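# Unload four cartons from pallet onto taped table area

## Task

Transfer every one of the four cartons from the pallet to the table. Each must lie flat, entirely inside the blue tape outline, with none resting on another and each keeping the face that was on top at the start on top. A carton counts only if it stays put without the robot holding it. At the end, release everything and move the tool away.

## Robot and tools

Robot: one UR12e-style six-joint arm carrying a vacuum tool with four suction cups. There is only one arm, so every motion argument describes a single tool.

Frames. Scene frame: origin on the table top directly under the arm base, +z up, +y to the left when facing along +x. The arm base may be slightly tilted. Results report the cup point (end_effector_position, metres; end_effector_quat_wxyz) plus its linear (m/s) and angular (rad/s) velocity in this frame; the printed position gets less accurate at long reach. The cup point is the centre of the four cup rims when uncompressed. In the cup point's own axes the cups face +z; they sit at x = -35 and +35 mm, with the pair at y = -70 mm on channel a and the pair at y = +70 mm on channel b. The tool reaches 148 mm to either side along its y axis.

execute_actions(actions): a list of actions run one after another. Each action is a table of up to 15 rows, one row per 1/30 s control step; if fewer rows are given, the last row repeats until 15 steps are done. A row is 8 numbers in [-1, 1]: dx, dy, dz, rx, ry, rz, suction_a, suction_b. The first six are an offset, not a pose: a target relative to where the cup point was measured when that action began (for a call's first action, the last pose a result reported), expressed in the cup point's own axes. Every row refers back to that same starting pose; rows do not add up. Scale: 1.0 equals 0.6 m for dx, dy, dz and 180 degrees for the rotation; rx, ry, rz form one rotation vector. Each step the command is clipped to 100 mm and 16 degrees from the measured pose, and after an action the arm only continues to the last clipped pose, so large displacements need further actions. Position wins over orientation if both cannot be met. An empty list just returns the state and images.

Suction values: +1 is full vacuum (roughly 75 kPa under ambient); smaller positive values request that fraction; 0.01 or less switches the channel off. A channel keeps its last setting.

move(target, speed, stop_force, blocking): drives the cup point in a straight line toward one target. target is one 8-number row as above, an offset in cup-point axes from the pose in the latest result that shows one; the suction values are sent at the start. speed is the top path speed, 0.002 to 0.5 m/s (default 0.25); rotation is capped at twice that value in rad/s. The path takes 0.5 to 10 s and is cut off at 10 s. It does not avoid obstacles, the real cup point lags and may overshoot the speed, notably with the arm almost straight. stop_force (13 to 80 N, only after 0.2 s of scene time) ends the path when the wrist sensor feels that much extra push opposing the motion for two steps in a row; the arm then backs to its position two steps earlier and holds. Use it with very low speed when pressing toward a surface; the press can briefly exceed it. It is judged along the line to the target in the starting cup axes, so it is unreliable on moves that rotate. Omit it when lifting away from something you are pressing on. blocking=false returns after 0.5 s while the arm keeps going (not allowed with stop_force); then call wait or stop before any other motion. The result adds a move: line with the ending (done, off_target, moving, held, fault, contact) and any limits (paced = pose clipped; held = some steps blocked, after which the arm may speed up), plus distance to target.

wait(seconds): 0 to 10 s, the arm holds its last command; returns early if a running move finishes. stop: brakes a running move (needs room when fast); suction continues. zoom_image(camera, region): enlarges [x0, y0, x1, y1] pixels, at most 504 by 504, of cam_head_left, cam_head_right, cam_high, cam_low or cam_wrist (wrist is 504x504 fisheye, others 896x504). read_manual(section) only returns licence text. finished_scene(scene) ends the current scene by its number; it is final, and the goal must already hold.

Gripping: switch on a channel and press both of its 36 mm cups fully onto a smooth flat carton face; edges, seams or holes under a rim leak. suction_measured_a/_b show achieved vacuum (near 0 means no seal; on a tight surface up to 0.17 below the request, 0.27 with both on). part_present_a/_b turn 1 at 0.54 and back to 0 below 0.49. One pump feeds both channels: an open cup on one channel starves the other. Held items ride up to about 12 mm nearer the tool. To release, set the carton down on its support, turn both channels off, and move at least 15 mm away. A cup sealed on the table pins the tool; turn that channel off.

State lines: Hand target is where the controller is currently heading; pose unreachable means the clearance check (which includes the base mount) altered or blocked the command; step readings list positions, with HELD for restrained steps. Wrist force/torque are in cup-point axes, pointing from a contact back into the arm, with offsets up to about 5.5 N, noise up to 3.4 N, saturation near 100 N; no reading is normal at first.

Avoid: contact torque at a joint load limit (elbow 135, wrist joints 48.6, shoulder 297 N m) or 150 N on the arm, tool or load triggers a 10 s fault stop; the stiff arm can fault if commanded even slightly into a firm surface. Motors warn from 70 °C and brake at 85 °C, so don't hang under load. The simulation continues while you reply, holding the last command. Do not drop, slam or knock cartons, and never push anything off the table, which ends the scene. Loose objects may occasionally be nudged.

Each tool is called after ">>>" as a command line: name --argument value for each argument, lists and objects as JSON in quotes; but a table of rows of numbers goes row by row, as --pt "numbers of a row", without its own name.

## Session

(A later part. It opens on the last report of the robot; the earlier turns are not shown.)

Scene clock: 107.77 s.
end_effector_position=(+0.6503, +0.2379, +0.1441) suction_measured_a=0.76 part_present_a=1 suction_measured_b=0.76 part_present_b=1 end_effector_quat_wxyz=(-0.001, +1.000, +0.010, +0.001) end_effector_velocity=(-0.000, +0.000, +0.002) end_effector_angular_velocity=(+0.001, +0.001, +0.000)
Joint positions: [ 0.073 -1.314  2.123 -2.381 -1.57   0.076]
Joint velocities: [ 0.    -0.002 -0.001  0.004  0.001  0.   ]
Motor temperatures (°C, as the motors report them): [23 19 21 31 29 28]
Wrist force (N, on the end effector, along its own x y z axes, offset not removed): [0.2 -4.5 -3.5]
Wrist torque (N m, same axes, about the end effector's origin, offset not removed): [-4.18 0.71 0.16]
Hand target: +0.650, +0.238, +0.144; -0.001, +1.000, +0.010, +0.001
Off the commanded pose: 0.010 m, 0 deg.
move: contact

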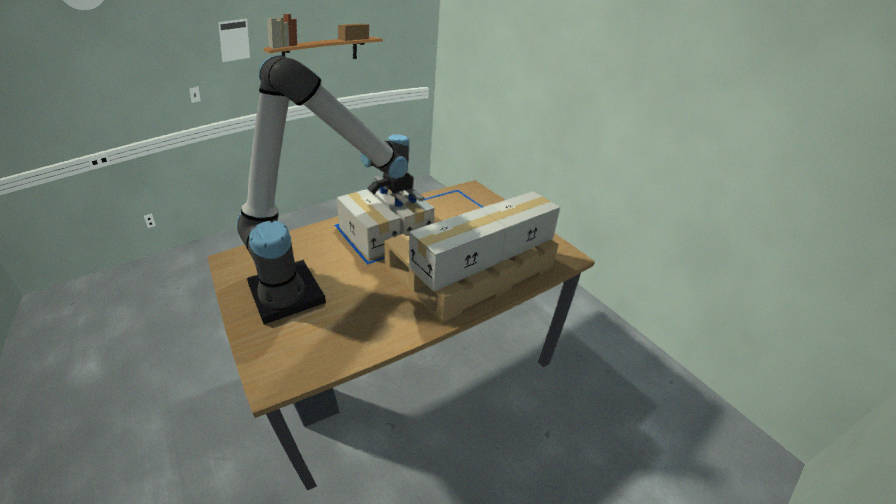

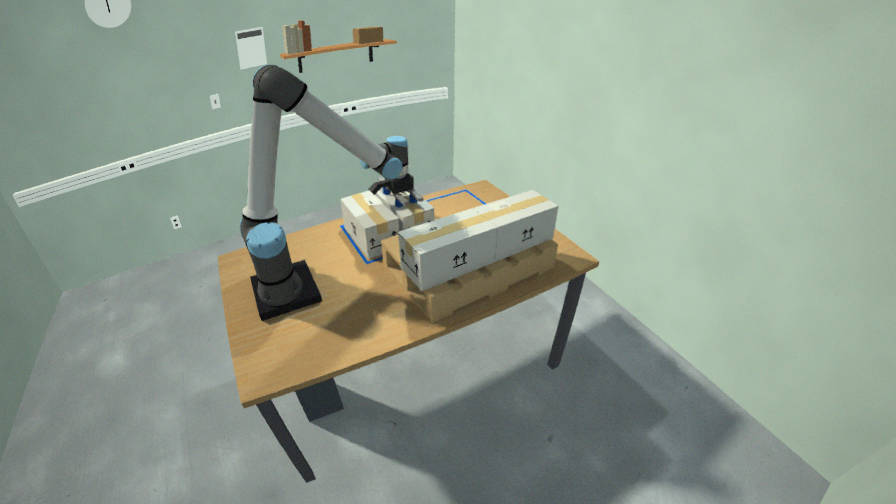

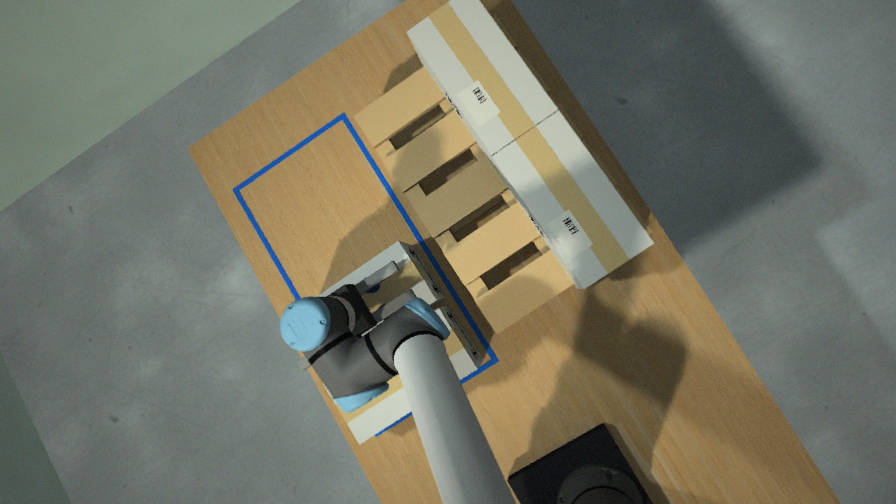

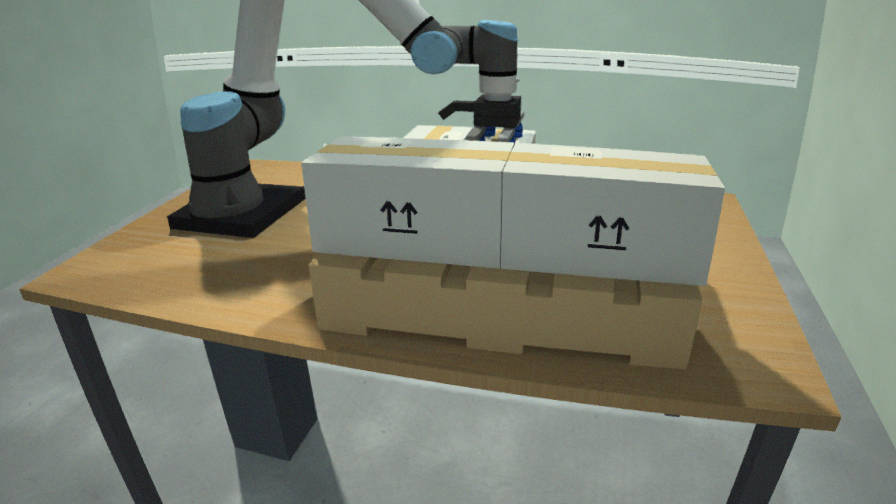

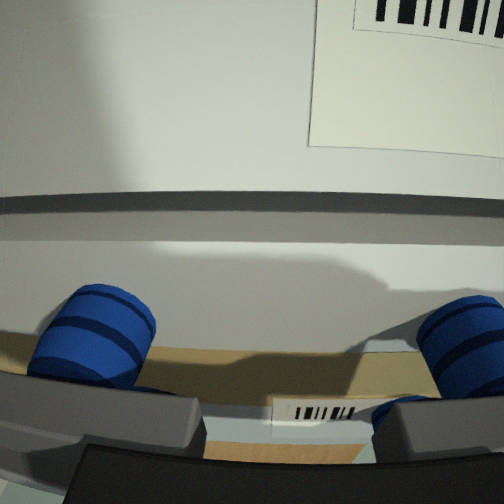

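>>> execute_actions --actions '[[[0,0,-0.003,0,0,0,0,0]]]'

>>> move --target '[0,0,-0.25,0,0,0,0,0]' --speed 0.4

>>> move --target '[-0.119,0.878,-0.094,0,0,-0.501,0,0]' --speed 0.5

Scene clock: 114.53 s.
end_effector_position=(+0.6503, +0.2378, +0.1459) suction_measured_a=0.01 part_present_a=0 suction_measured_b=0.01 part_present_b=0 end_effector_quat_wxyz=(-0.001, +1.000, +0.010, +0.001) end_effector_velocity=(-0.000, +0.000, -0.000) end_effector_angular_velocity=(-0.000, +0.001, +0.001)
Joint positions: [ 0.073 -1.316  2.122 -2.378 -1.57   0.076]
Joint velocities: [ 0.     0.    -0.     0.001 -0.    -0.   ]
Motor temperatures (°C, as the motors report them): [23 19 21 31 29 28]
Wrist force (N, on the end effector, along its own x y z axes, offset not removed): [-3.0 -2.7 -48.6]
Wrist torque (N m, same axes, about the end effector's origin, offset not removed): [-0.47 -0.10 0.15]
Hand target: +0.650, +0.238, +0.146; -0.001, +1.000, +0.010, +0.001
Off the commanded pose: 0.000 m, 0 deg.
Step readings (end_effector_position):
0: (+0.6503, +0.2378, +0.1444)
1: (+0.6503, +0.2378, +0.1444)
2: (+0.6503, +0.2378, +0.1446)
4: (+0.6506, +0.2379, +0.1454)
8: (+0.6505, +0.2379, +0.1459)
15: end_effector_position above

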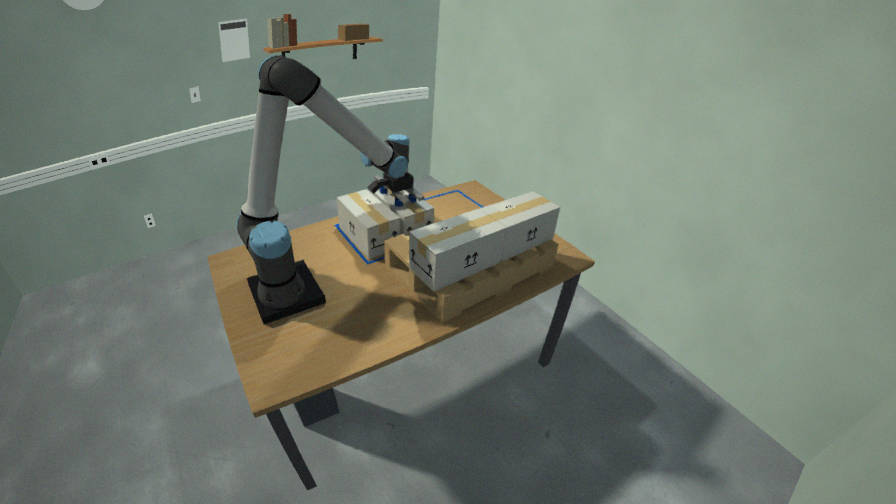

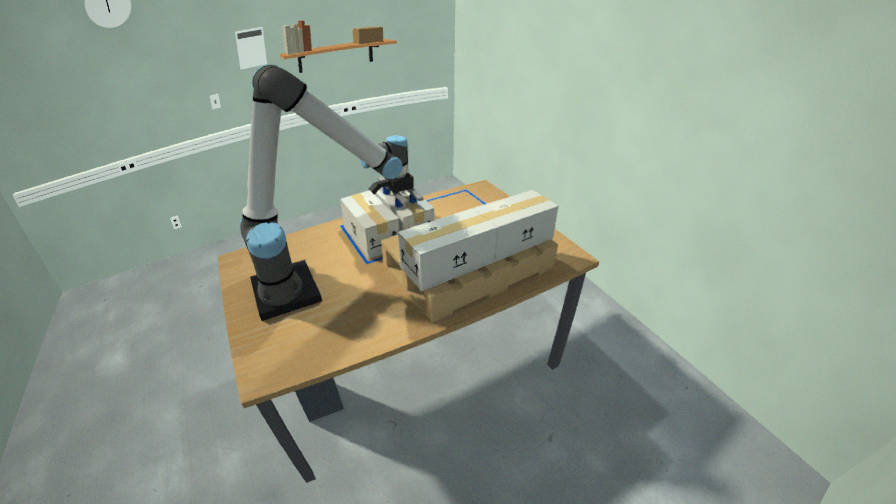

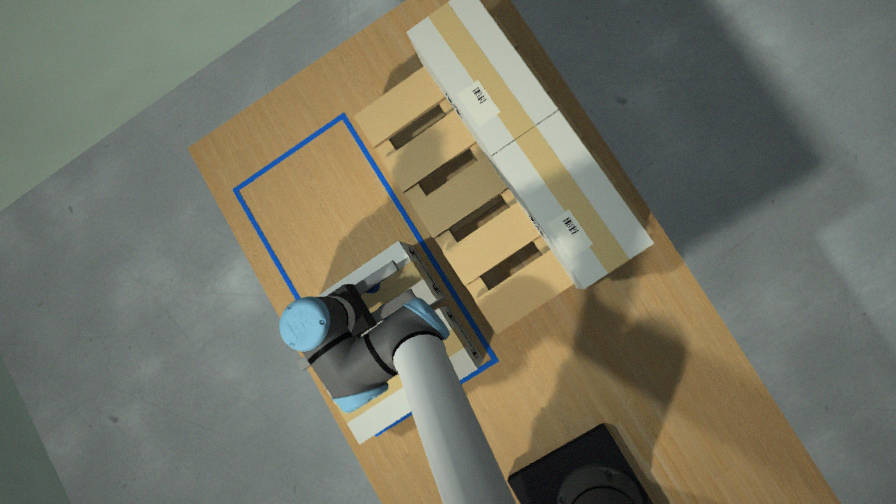

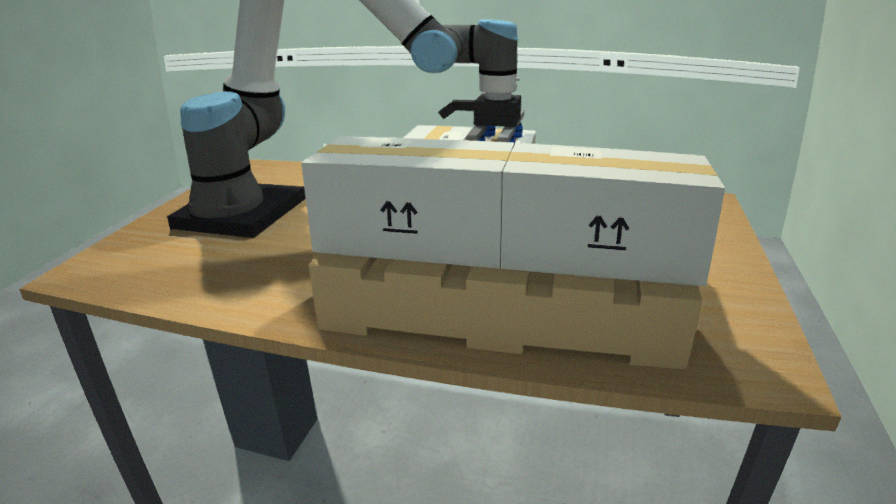

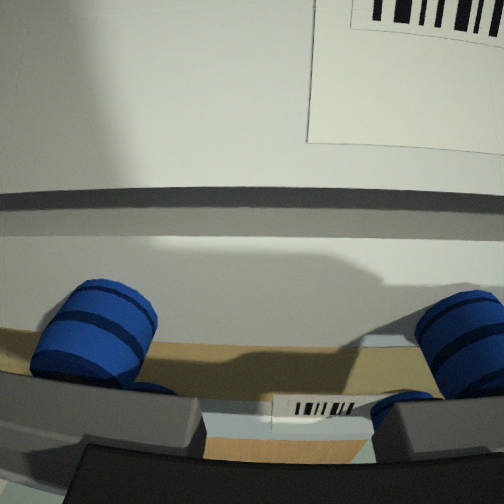

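Scene clock: 115.70 s.
end_effector_position=(+0.6502, +0.2376, +0.2955) suction_measured_a=0.01 part_present_a=0 suction_measured_b=0.01 part_present_b=0 end_effector_quat_wxyz=(-0.001, +1.000, +0.010, +0.001) end_effector_velocity=(-0.000, +0.000, +0.001) end_effector_angular_velocity=(+0.001, +0.003, -0.000)
Joint positions: [ 0.073 -1.486  1.999 -2.085 -1.57   0.076]
Joint velocities: [-0.    -0.001 -0.003  0.006  0.001 -0.   ]
Motor temperatures (°C, as the motors report them): [23 19 21 31 29 28]
Wrist force (N, on the end effector, along its own x y z axes, offset not removed): [-2.3 -3.9 -0.7]
Wrist torque (N m, same axes, about the end effector's origin, offset not removed): [-0.55 0.14 0.05]
Hand target: +0.650, +0.238, +0.296; -0.001, +1.000, +0.010, +0.001
Off the commanded pose: 0.000 m, 0 deg.
move: done

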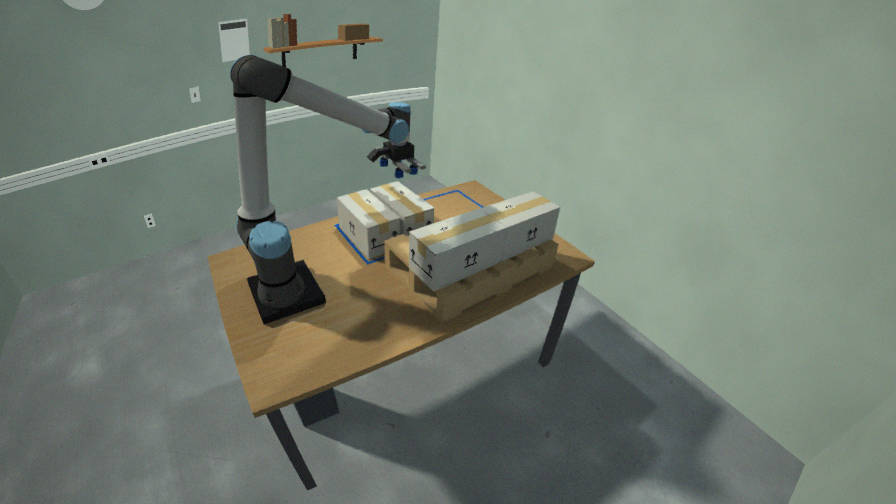

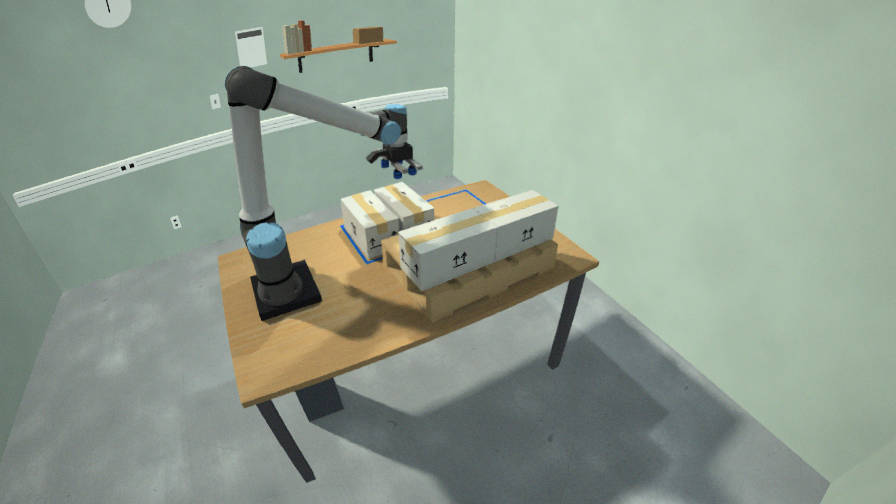

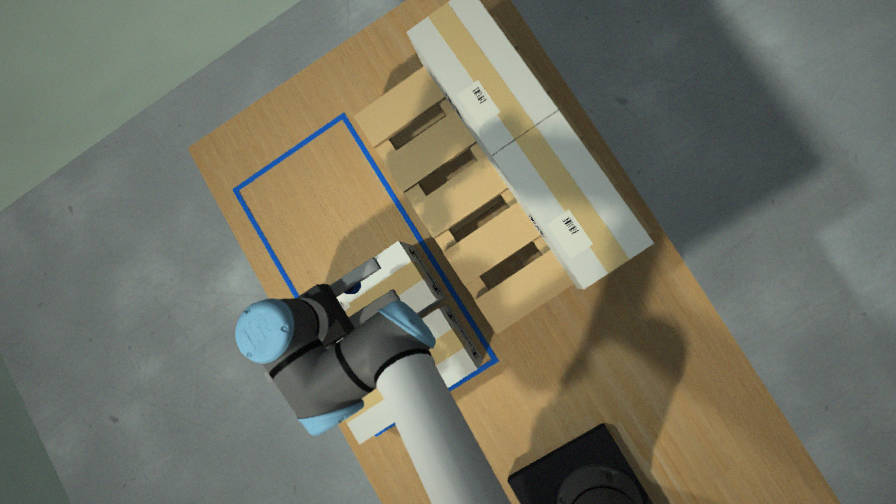

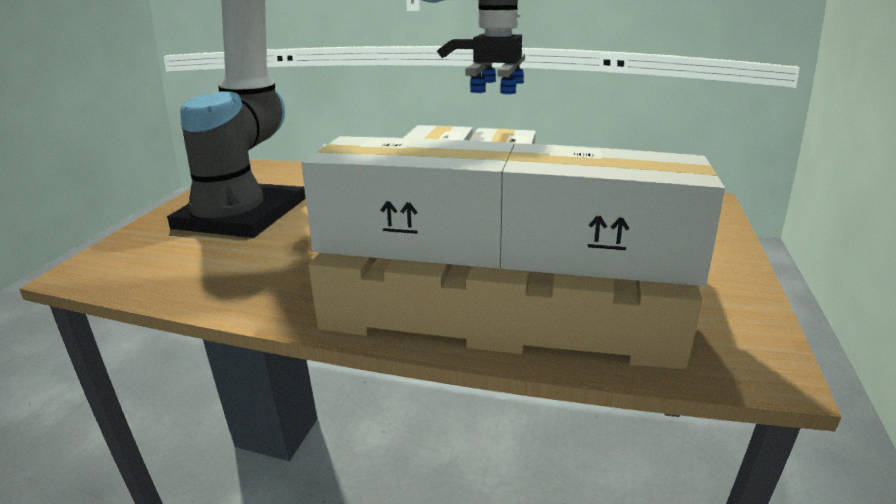

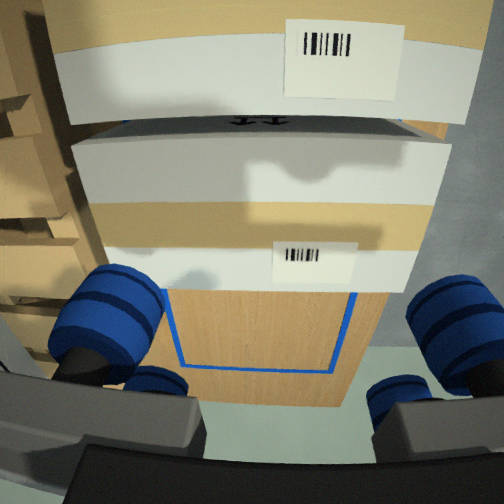

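Scene clock: 118.07 s.
end_effector_position=(+0.5894, -0.2899, +0.3507) suction_measured_a=0.01 part_present_a=0 suction_measured_b=0.01 part_present_b=0 end_effector_quat_wxyz=(+0.000, +0.699, +0.715, +0.001) end_effector_velocity=(+0.000, -0.004, +0.000) end_effector_angular_velocity=(+0.003, -0.000, +0.013)
Joint positions: [-0.749 -1.59   1.997 -1.979 -1.57  -2.318]
Joint velocities: [-0.005  0.003 -0.004  0.003  0.003 -0.018]
Motor temperatures (°C, as the motors report them): [23 19 21 31 29 28]
Wrist force (N, on the end effector, along its own x y z axes, offset not removed): [2.7 -0.1 -2.2]
Wrist torque (N m, same axes, about the end effector's origin, offset not removed): [0.03 -0.50 0.20]
Hand target: +0.589, -0.290, +0.351; +0.000, +0.699, +0.715, +0.001
Off the commanded pose: 0.001 m, 0 deg.
move: done

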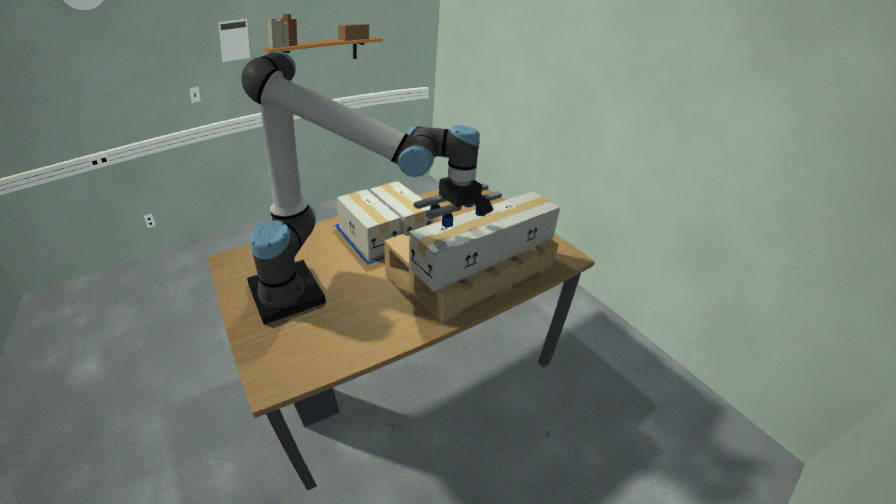

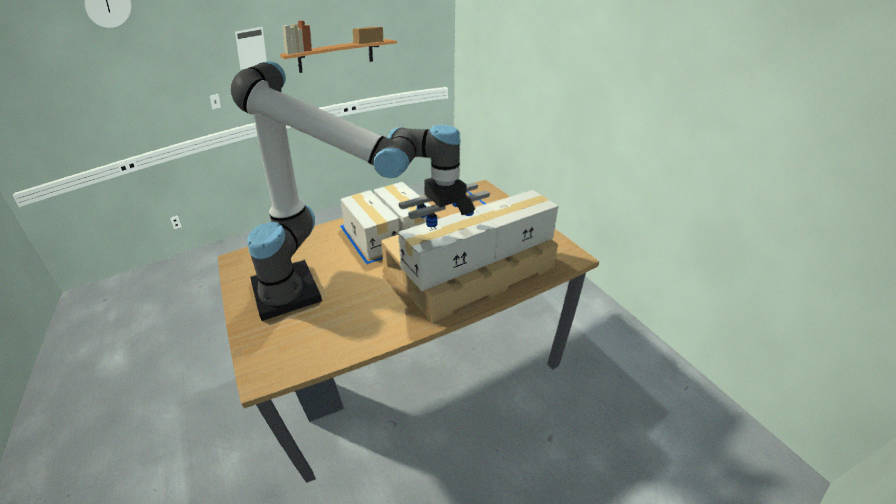

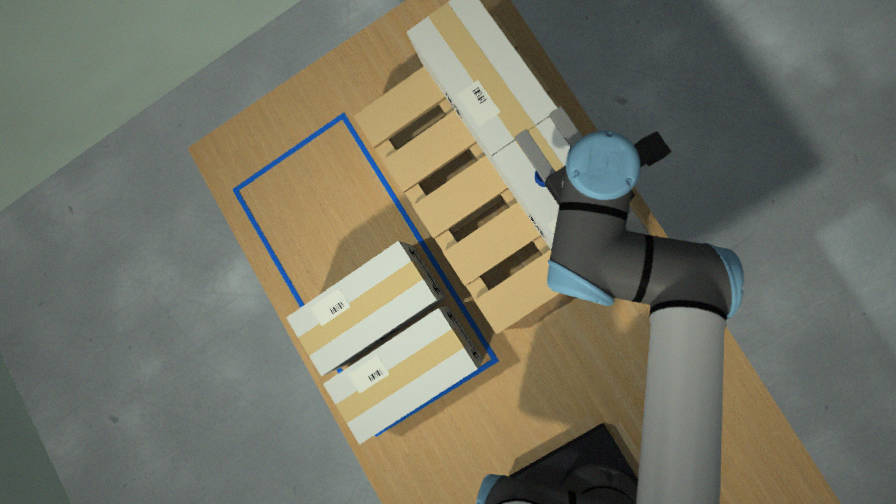

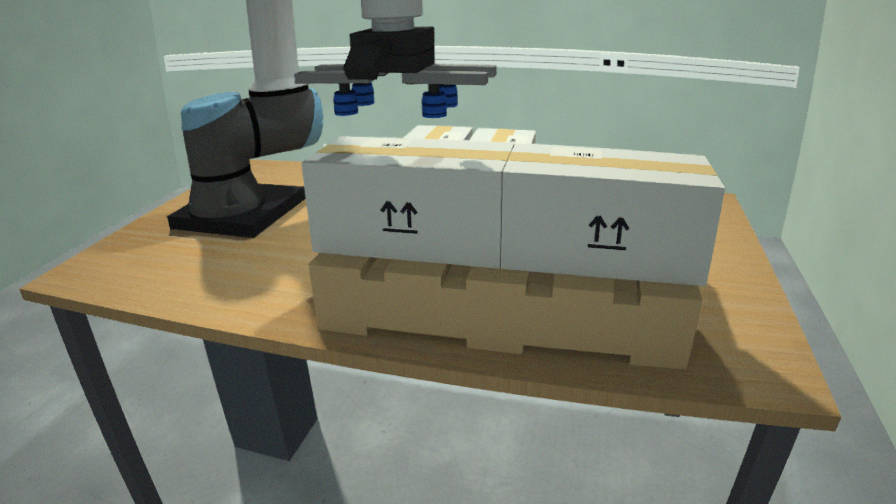

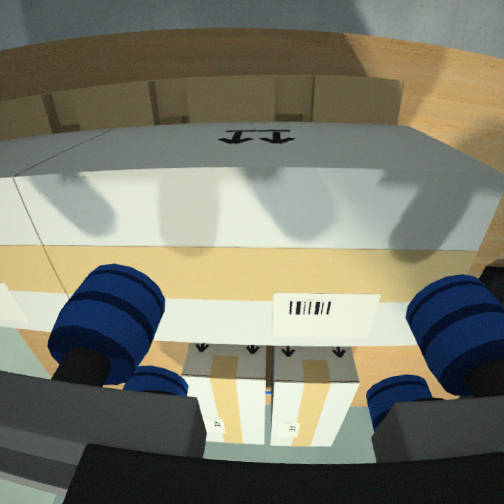

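>>> move --target '[0.004,0,0.11,0,0,0,0,0]' --speed 0.2

>>> move --target '[0,0,0.04,0,0,0,0,0]' --speed 0.015 --stop_force 15

>>> execute_actions --actions '[[[0,0,0,0,0,0,1,1]],[[0,0,0,0,0,0,1,1]]]'

Scene clock: 124.67 s.
end_effector_position=(+0.5894, -0.2874, +0.2851) suction_measured_a=0.01 part_present_a=0 suction_measured_b=0.01 part_present_b=0 end_effector_quat_wxyz=(+0.000, +0.699, +0.715, +0.001) end_effector_velocity=(+0.000, +0.000, -0.003) end_effector_angular_velocity=(+0.000, -0.000, +0.000)
Joint positions: [-0.746 -1.537  2.073 -2.108 -1.57  -2.315]
Joint velocities: [ 0.     0.003  0.003 -0.007  0.     0.   ]
Motor temperatures (°C, as the motors report them): [23 19 21 31 29 28]
Wrist force (N, on the end effector, along its own x y z axes, offset not removed): [0.1 0.5 0.7]
Wrist torque (N m, same axes, about the end effector's origin, offset not removed): [0.15 -0.08 0.09]
Hand target: +0.589, -0.287, +0.285; +0.000, +0.699, +0.715, +0.001
Off the commanded pose: 0.000 m, 0 deg.
move: done

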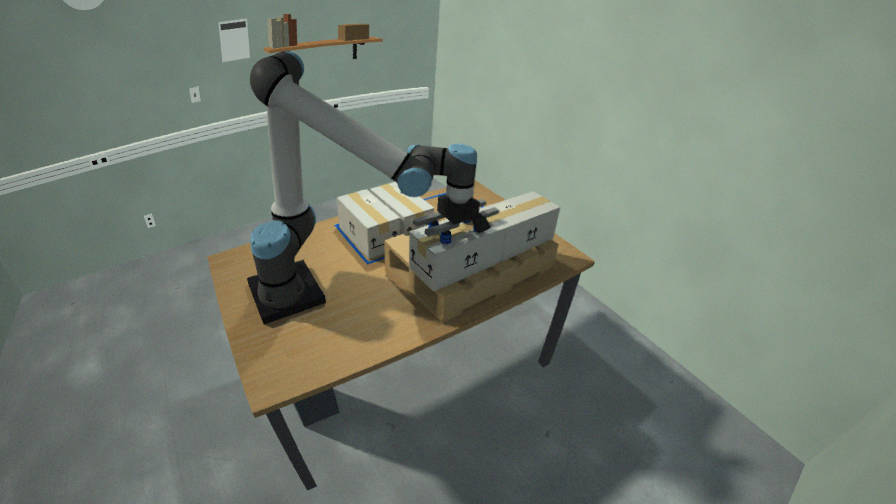

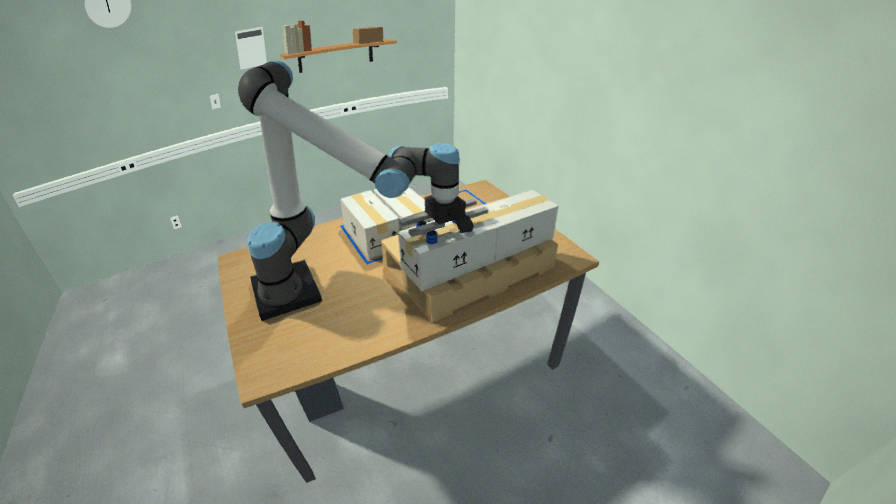

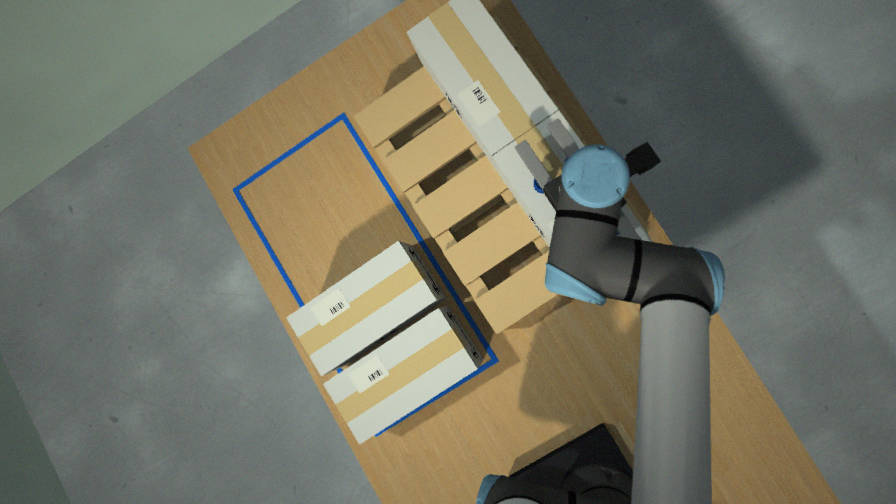

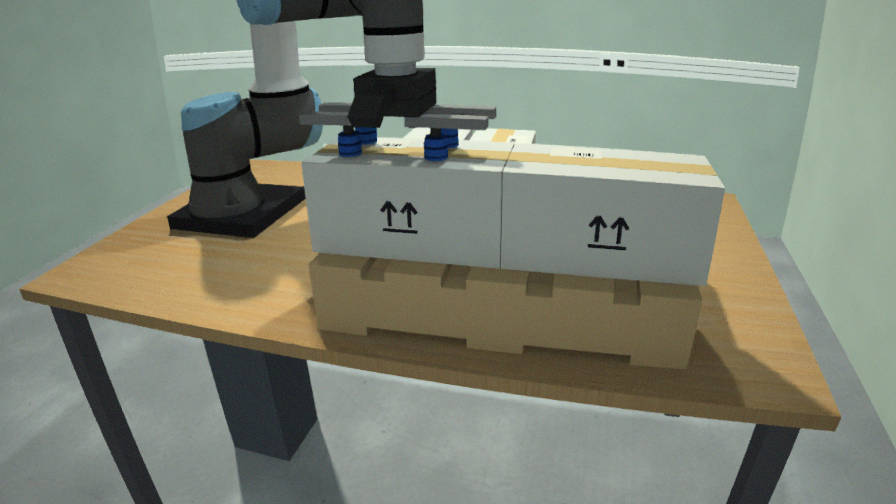

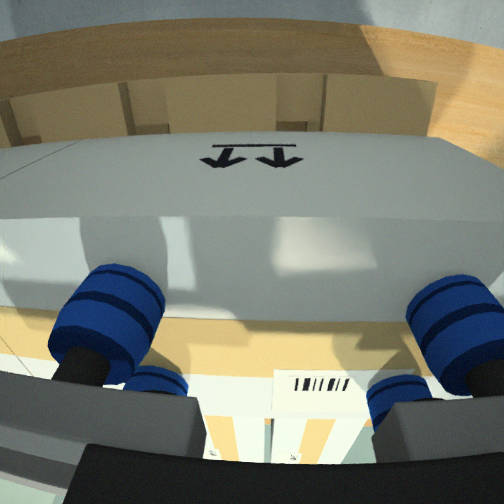

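Scene clock: 125.67 s.
end_effector_position=(+0.5894, -0.2874, +0.2760) suction_measured_a=0.01 part_present_a=0 suction_measured_b=0.01 part_present_b=0 end_effector_quat_wxyz=(+0.000, +0.699, +0.715, +0.001) end_effector_velocity=(+0.000, -0.001, +0.005) end_effector_angular_velocity=(-0.000, -0.000, -0.000)
Joint positions: [-0.746 -1.528  2.082 -2.126 -1.57  -2.315]
Joint velocities: [-0.    -0.005 -0.006  0.01  -0.     0.   ]
Motor temperatures (°C, as the motors report them): [23 19 21 31 29 28]
Wrist force (N, on the end effector, along its own x y z axes, offset not removed): [2.8 -1.4 -18.0]
Wrist torque (N m, same axes, about the end effector's origin, offset not removed): [-0.28 -0.45 0.06]
Hand target: +0.589, -0.287, +0.277; +0.000, +0.699, +0.715, +0.001
Off the commanded pose: 0.015 m, 0 deg.
move: contact

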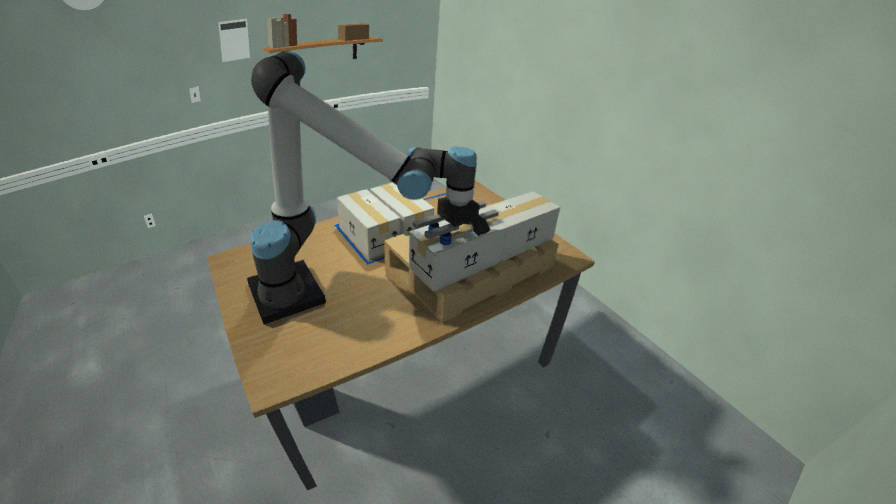

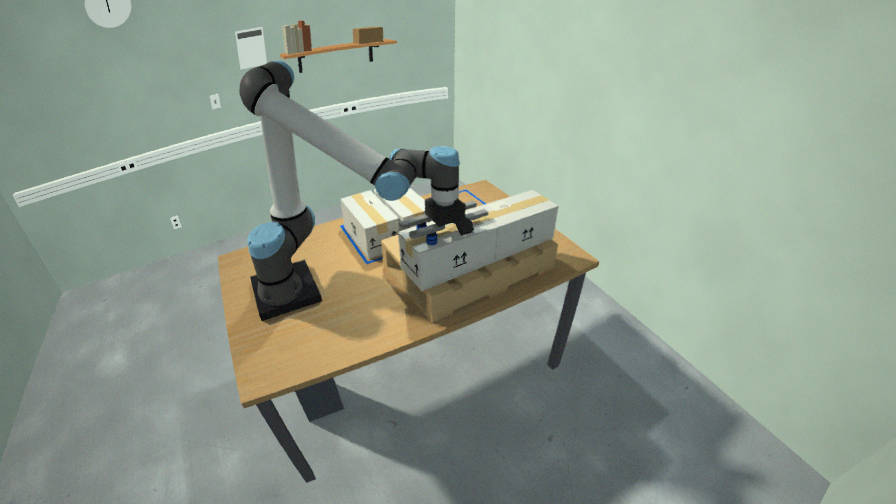

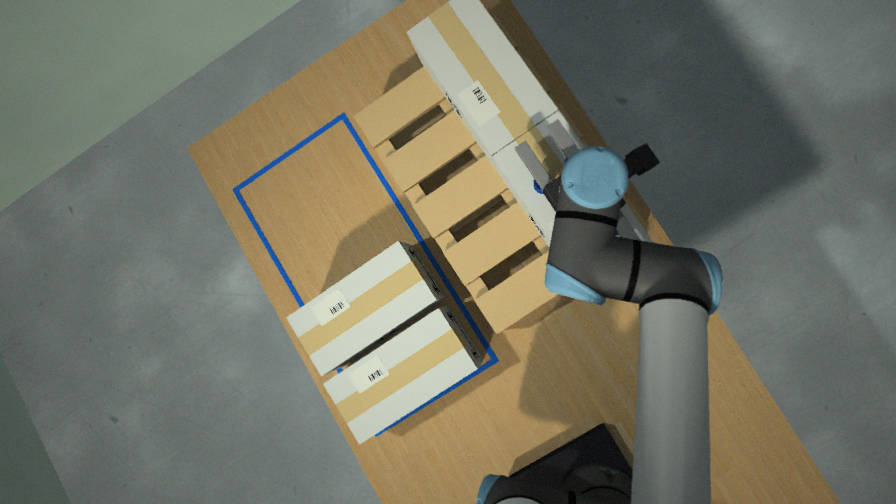

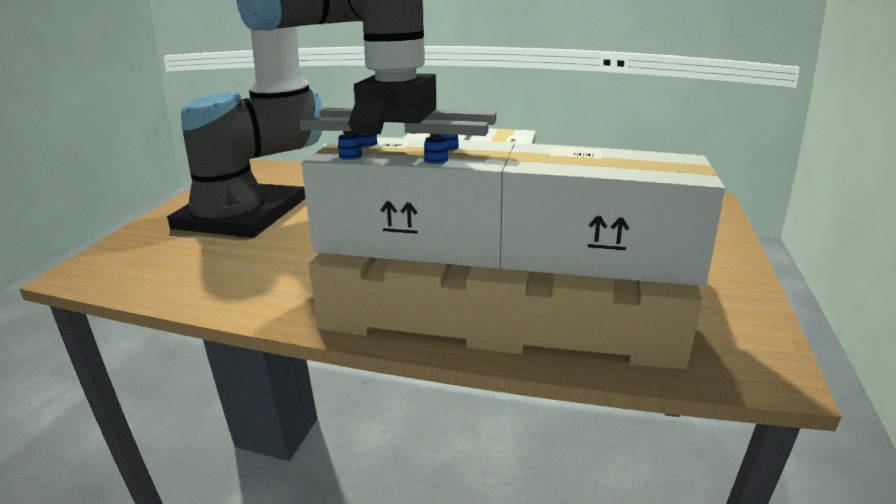

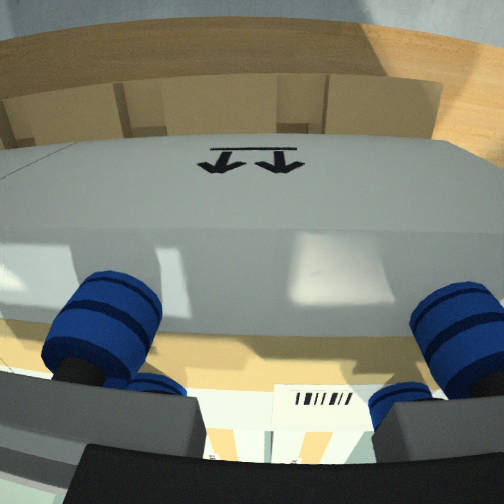

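Scene clock: 126.67 s.
end_effector_position=(+0.5893, -0.2873, +0.2760) suction_measured_a=0.71 part_present_a=1 suction_measured_b=0.71 part_present_b=1 end_effector_quat_wxyz=(+0.000, +0.699, +0.715, +0.001) end_effector_velocity=(-0.000, +0.000, -0.000) end_effector_angular_velocity=(+0.001, +0.000, -0.000)
Joint positions: [-0.746 -1.528  2.082 -2.126 -1.57  -2.315]
Joint velocities: [-0.  0.  0. -0.  0.  0.]
Motor temperatures (°C, as the motors report them): [23 19 21 31 29 28]
Wrist force (N, on the end effector, along its own x y z axes, offset not removed): [0.3 -1.8 22.9]
Wrist torque (N m, same axes, about the end effector's origin, offset not removed): [0.83 -0.35 0.16]
Hand target: +0.589, -0.287, +0.276; +0.000, +0.699, +0.715, +0.001
Off the commanded pose: 0.000 m, 0 deg.
Step readings (end_effector_position; steps 1 to 15: 1st action; 16 to 30: 2nd action):
0: (+0.5894, -0.2874, +0.2760)
1: (+0.5894, -0.2874, +0.2762)
2: (+0.5894, -0.2874, +0.2762)
4: (+0.5893, -0.2874, +0.2762)
8: (+0.5893, -0.2873, +0.2761)
15: (+0.5893, -0.2873, +0.2760)
16: (+0.5893, -0.2873, +0.2760)
17: (+0.5893, -0.2873, +0.2760)
19: (+0.5893, -0.2873, +0.2760)
23: (+0.5893, -0.2873, +0.2760)
30: end_effector_position above

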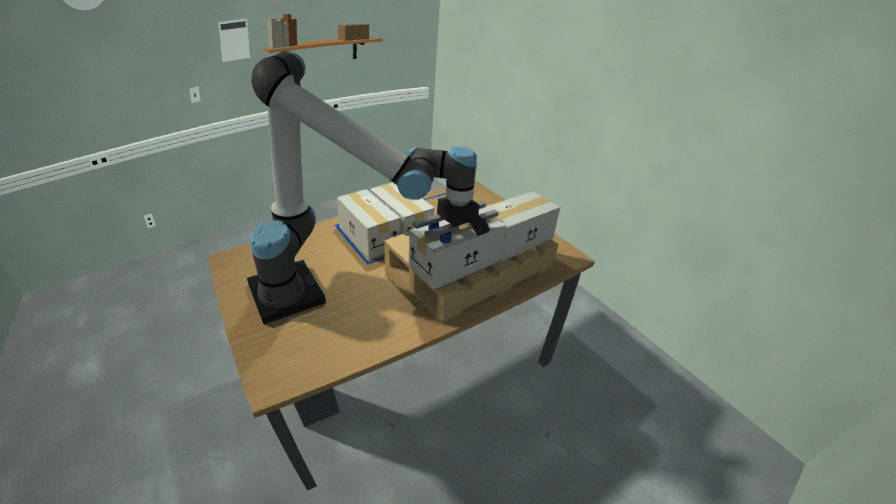

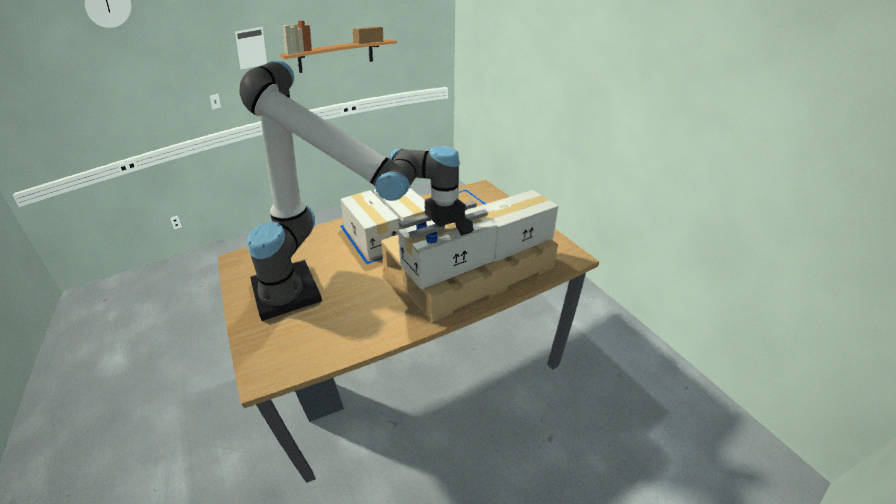

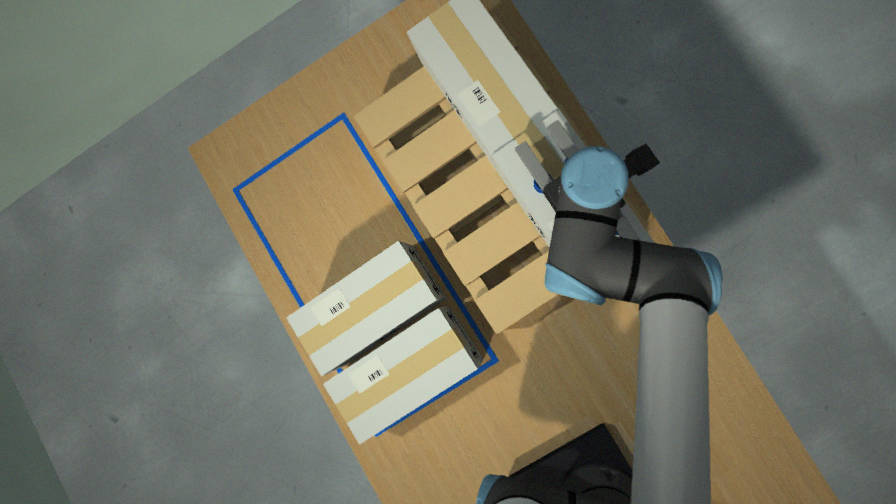

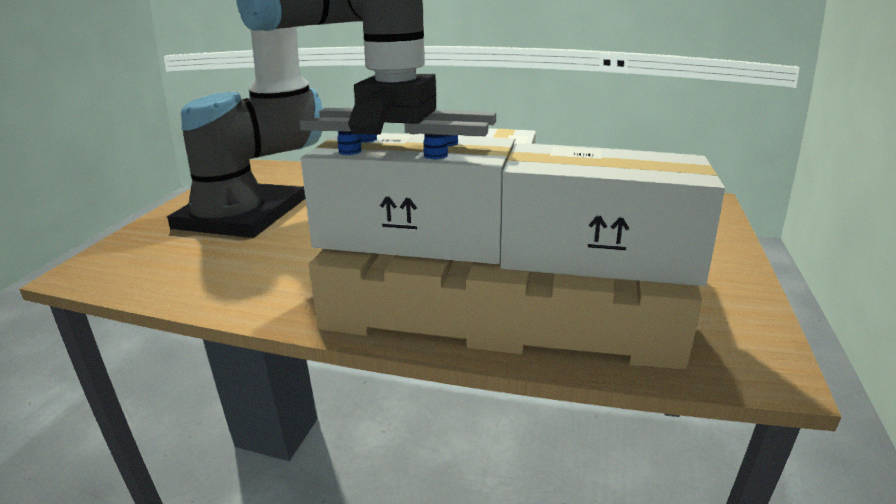

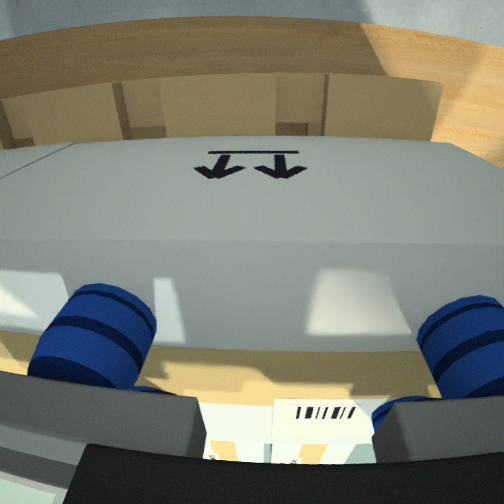

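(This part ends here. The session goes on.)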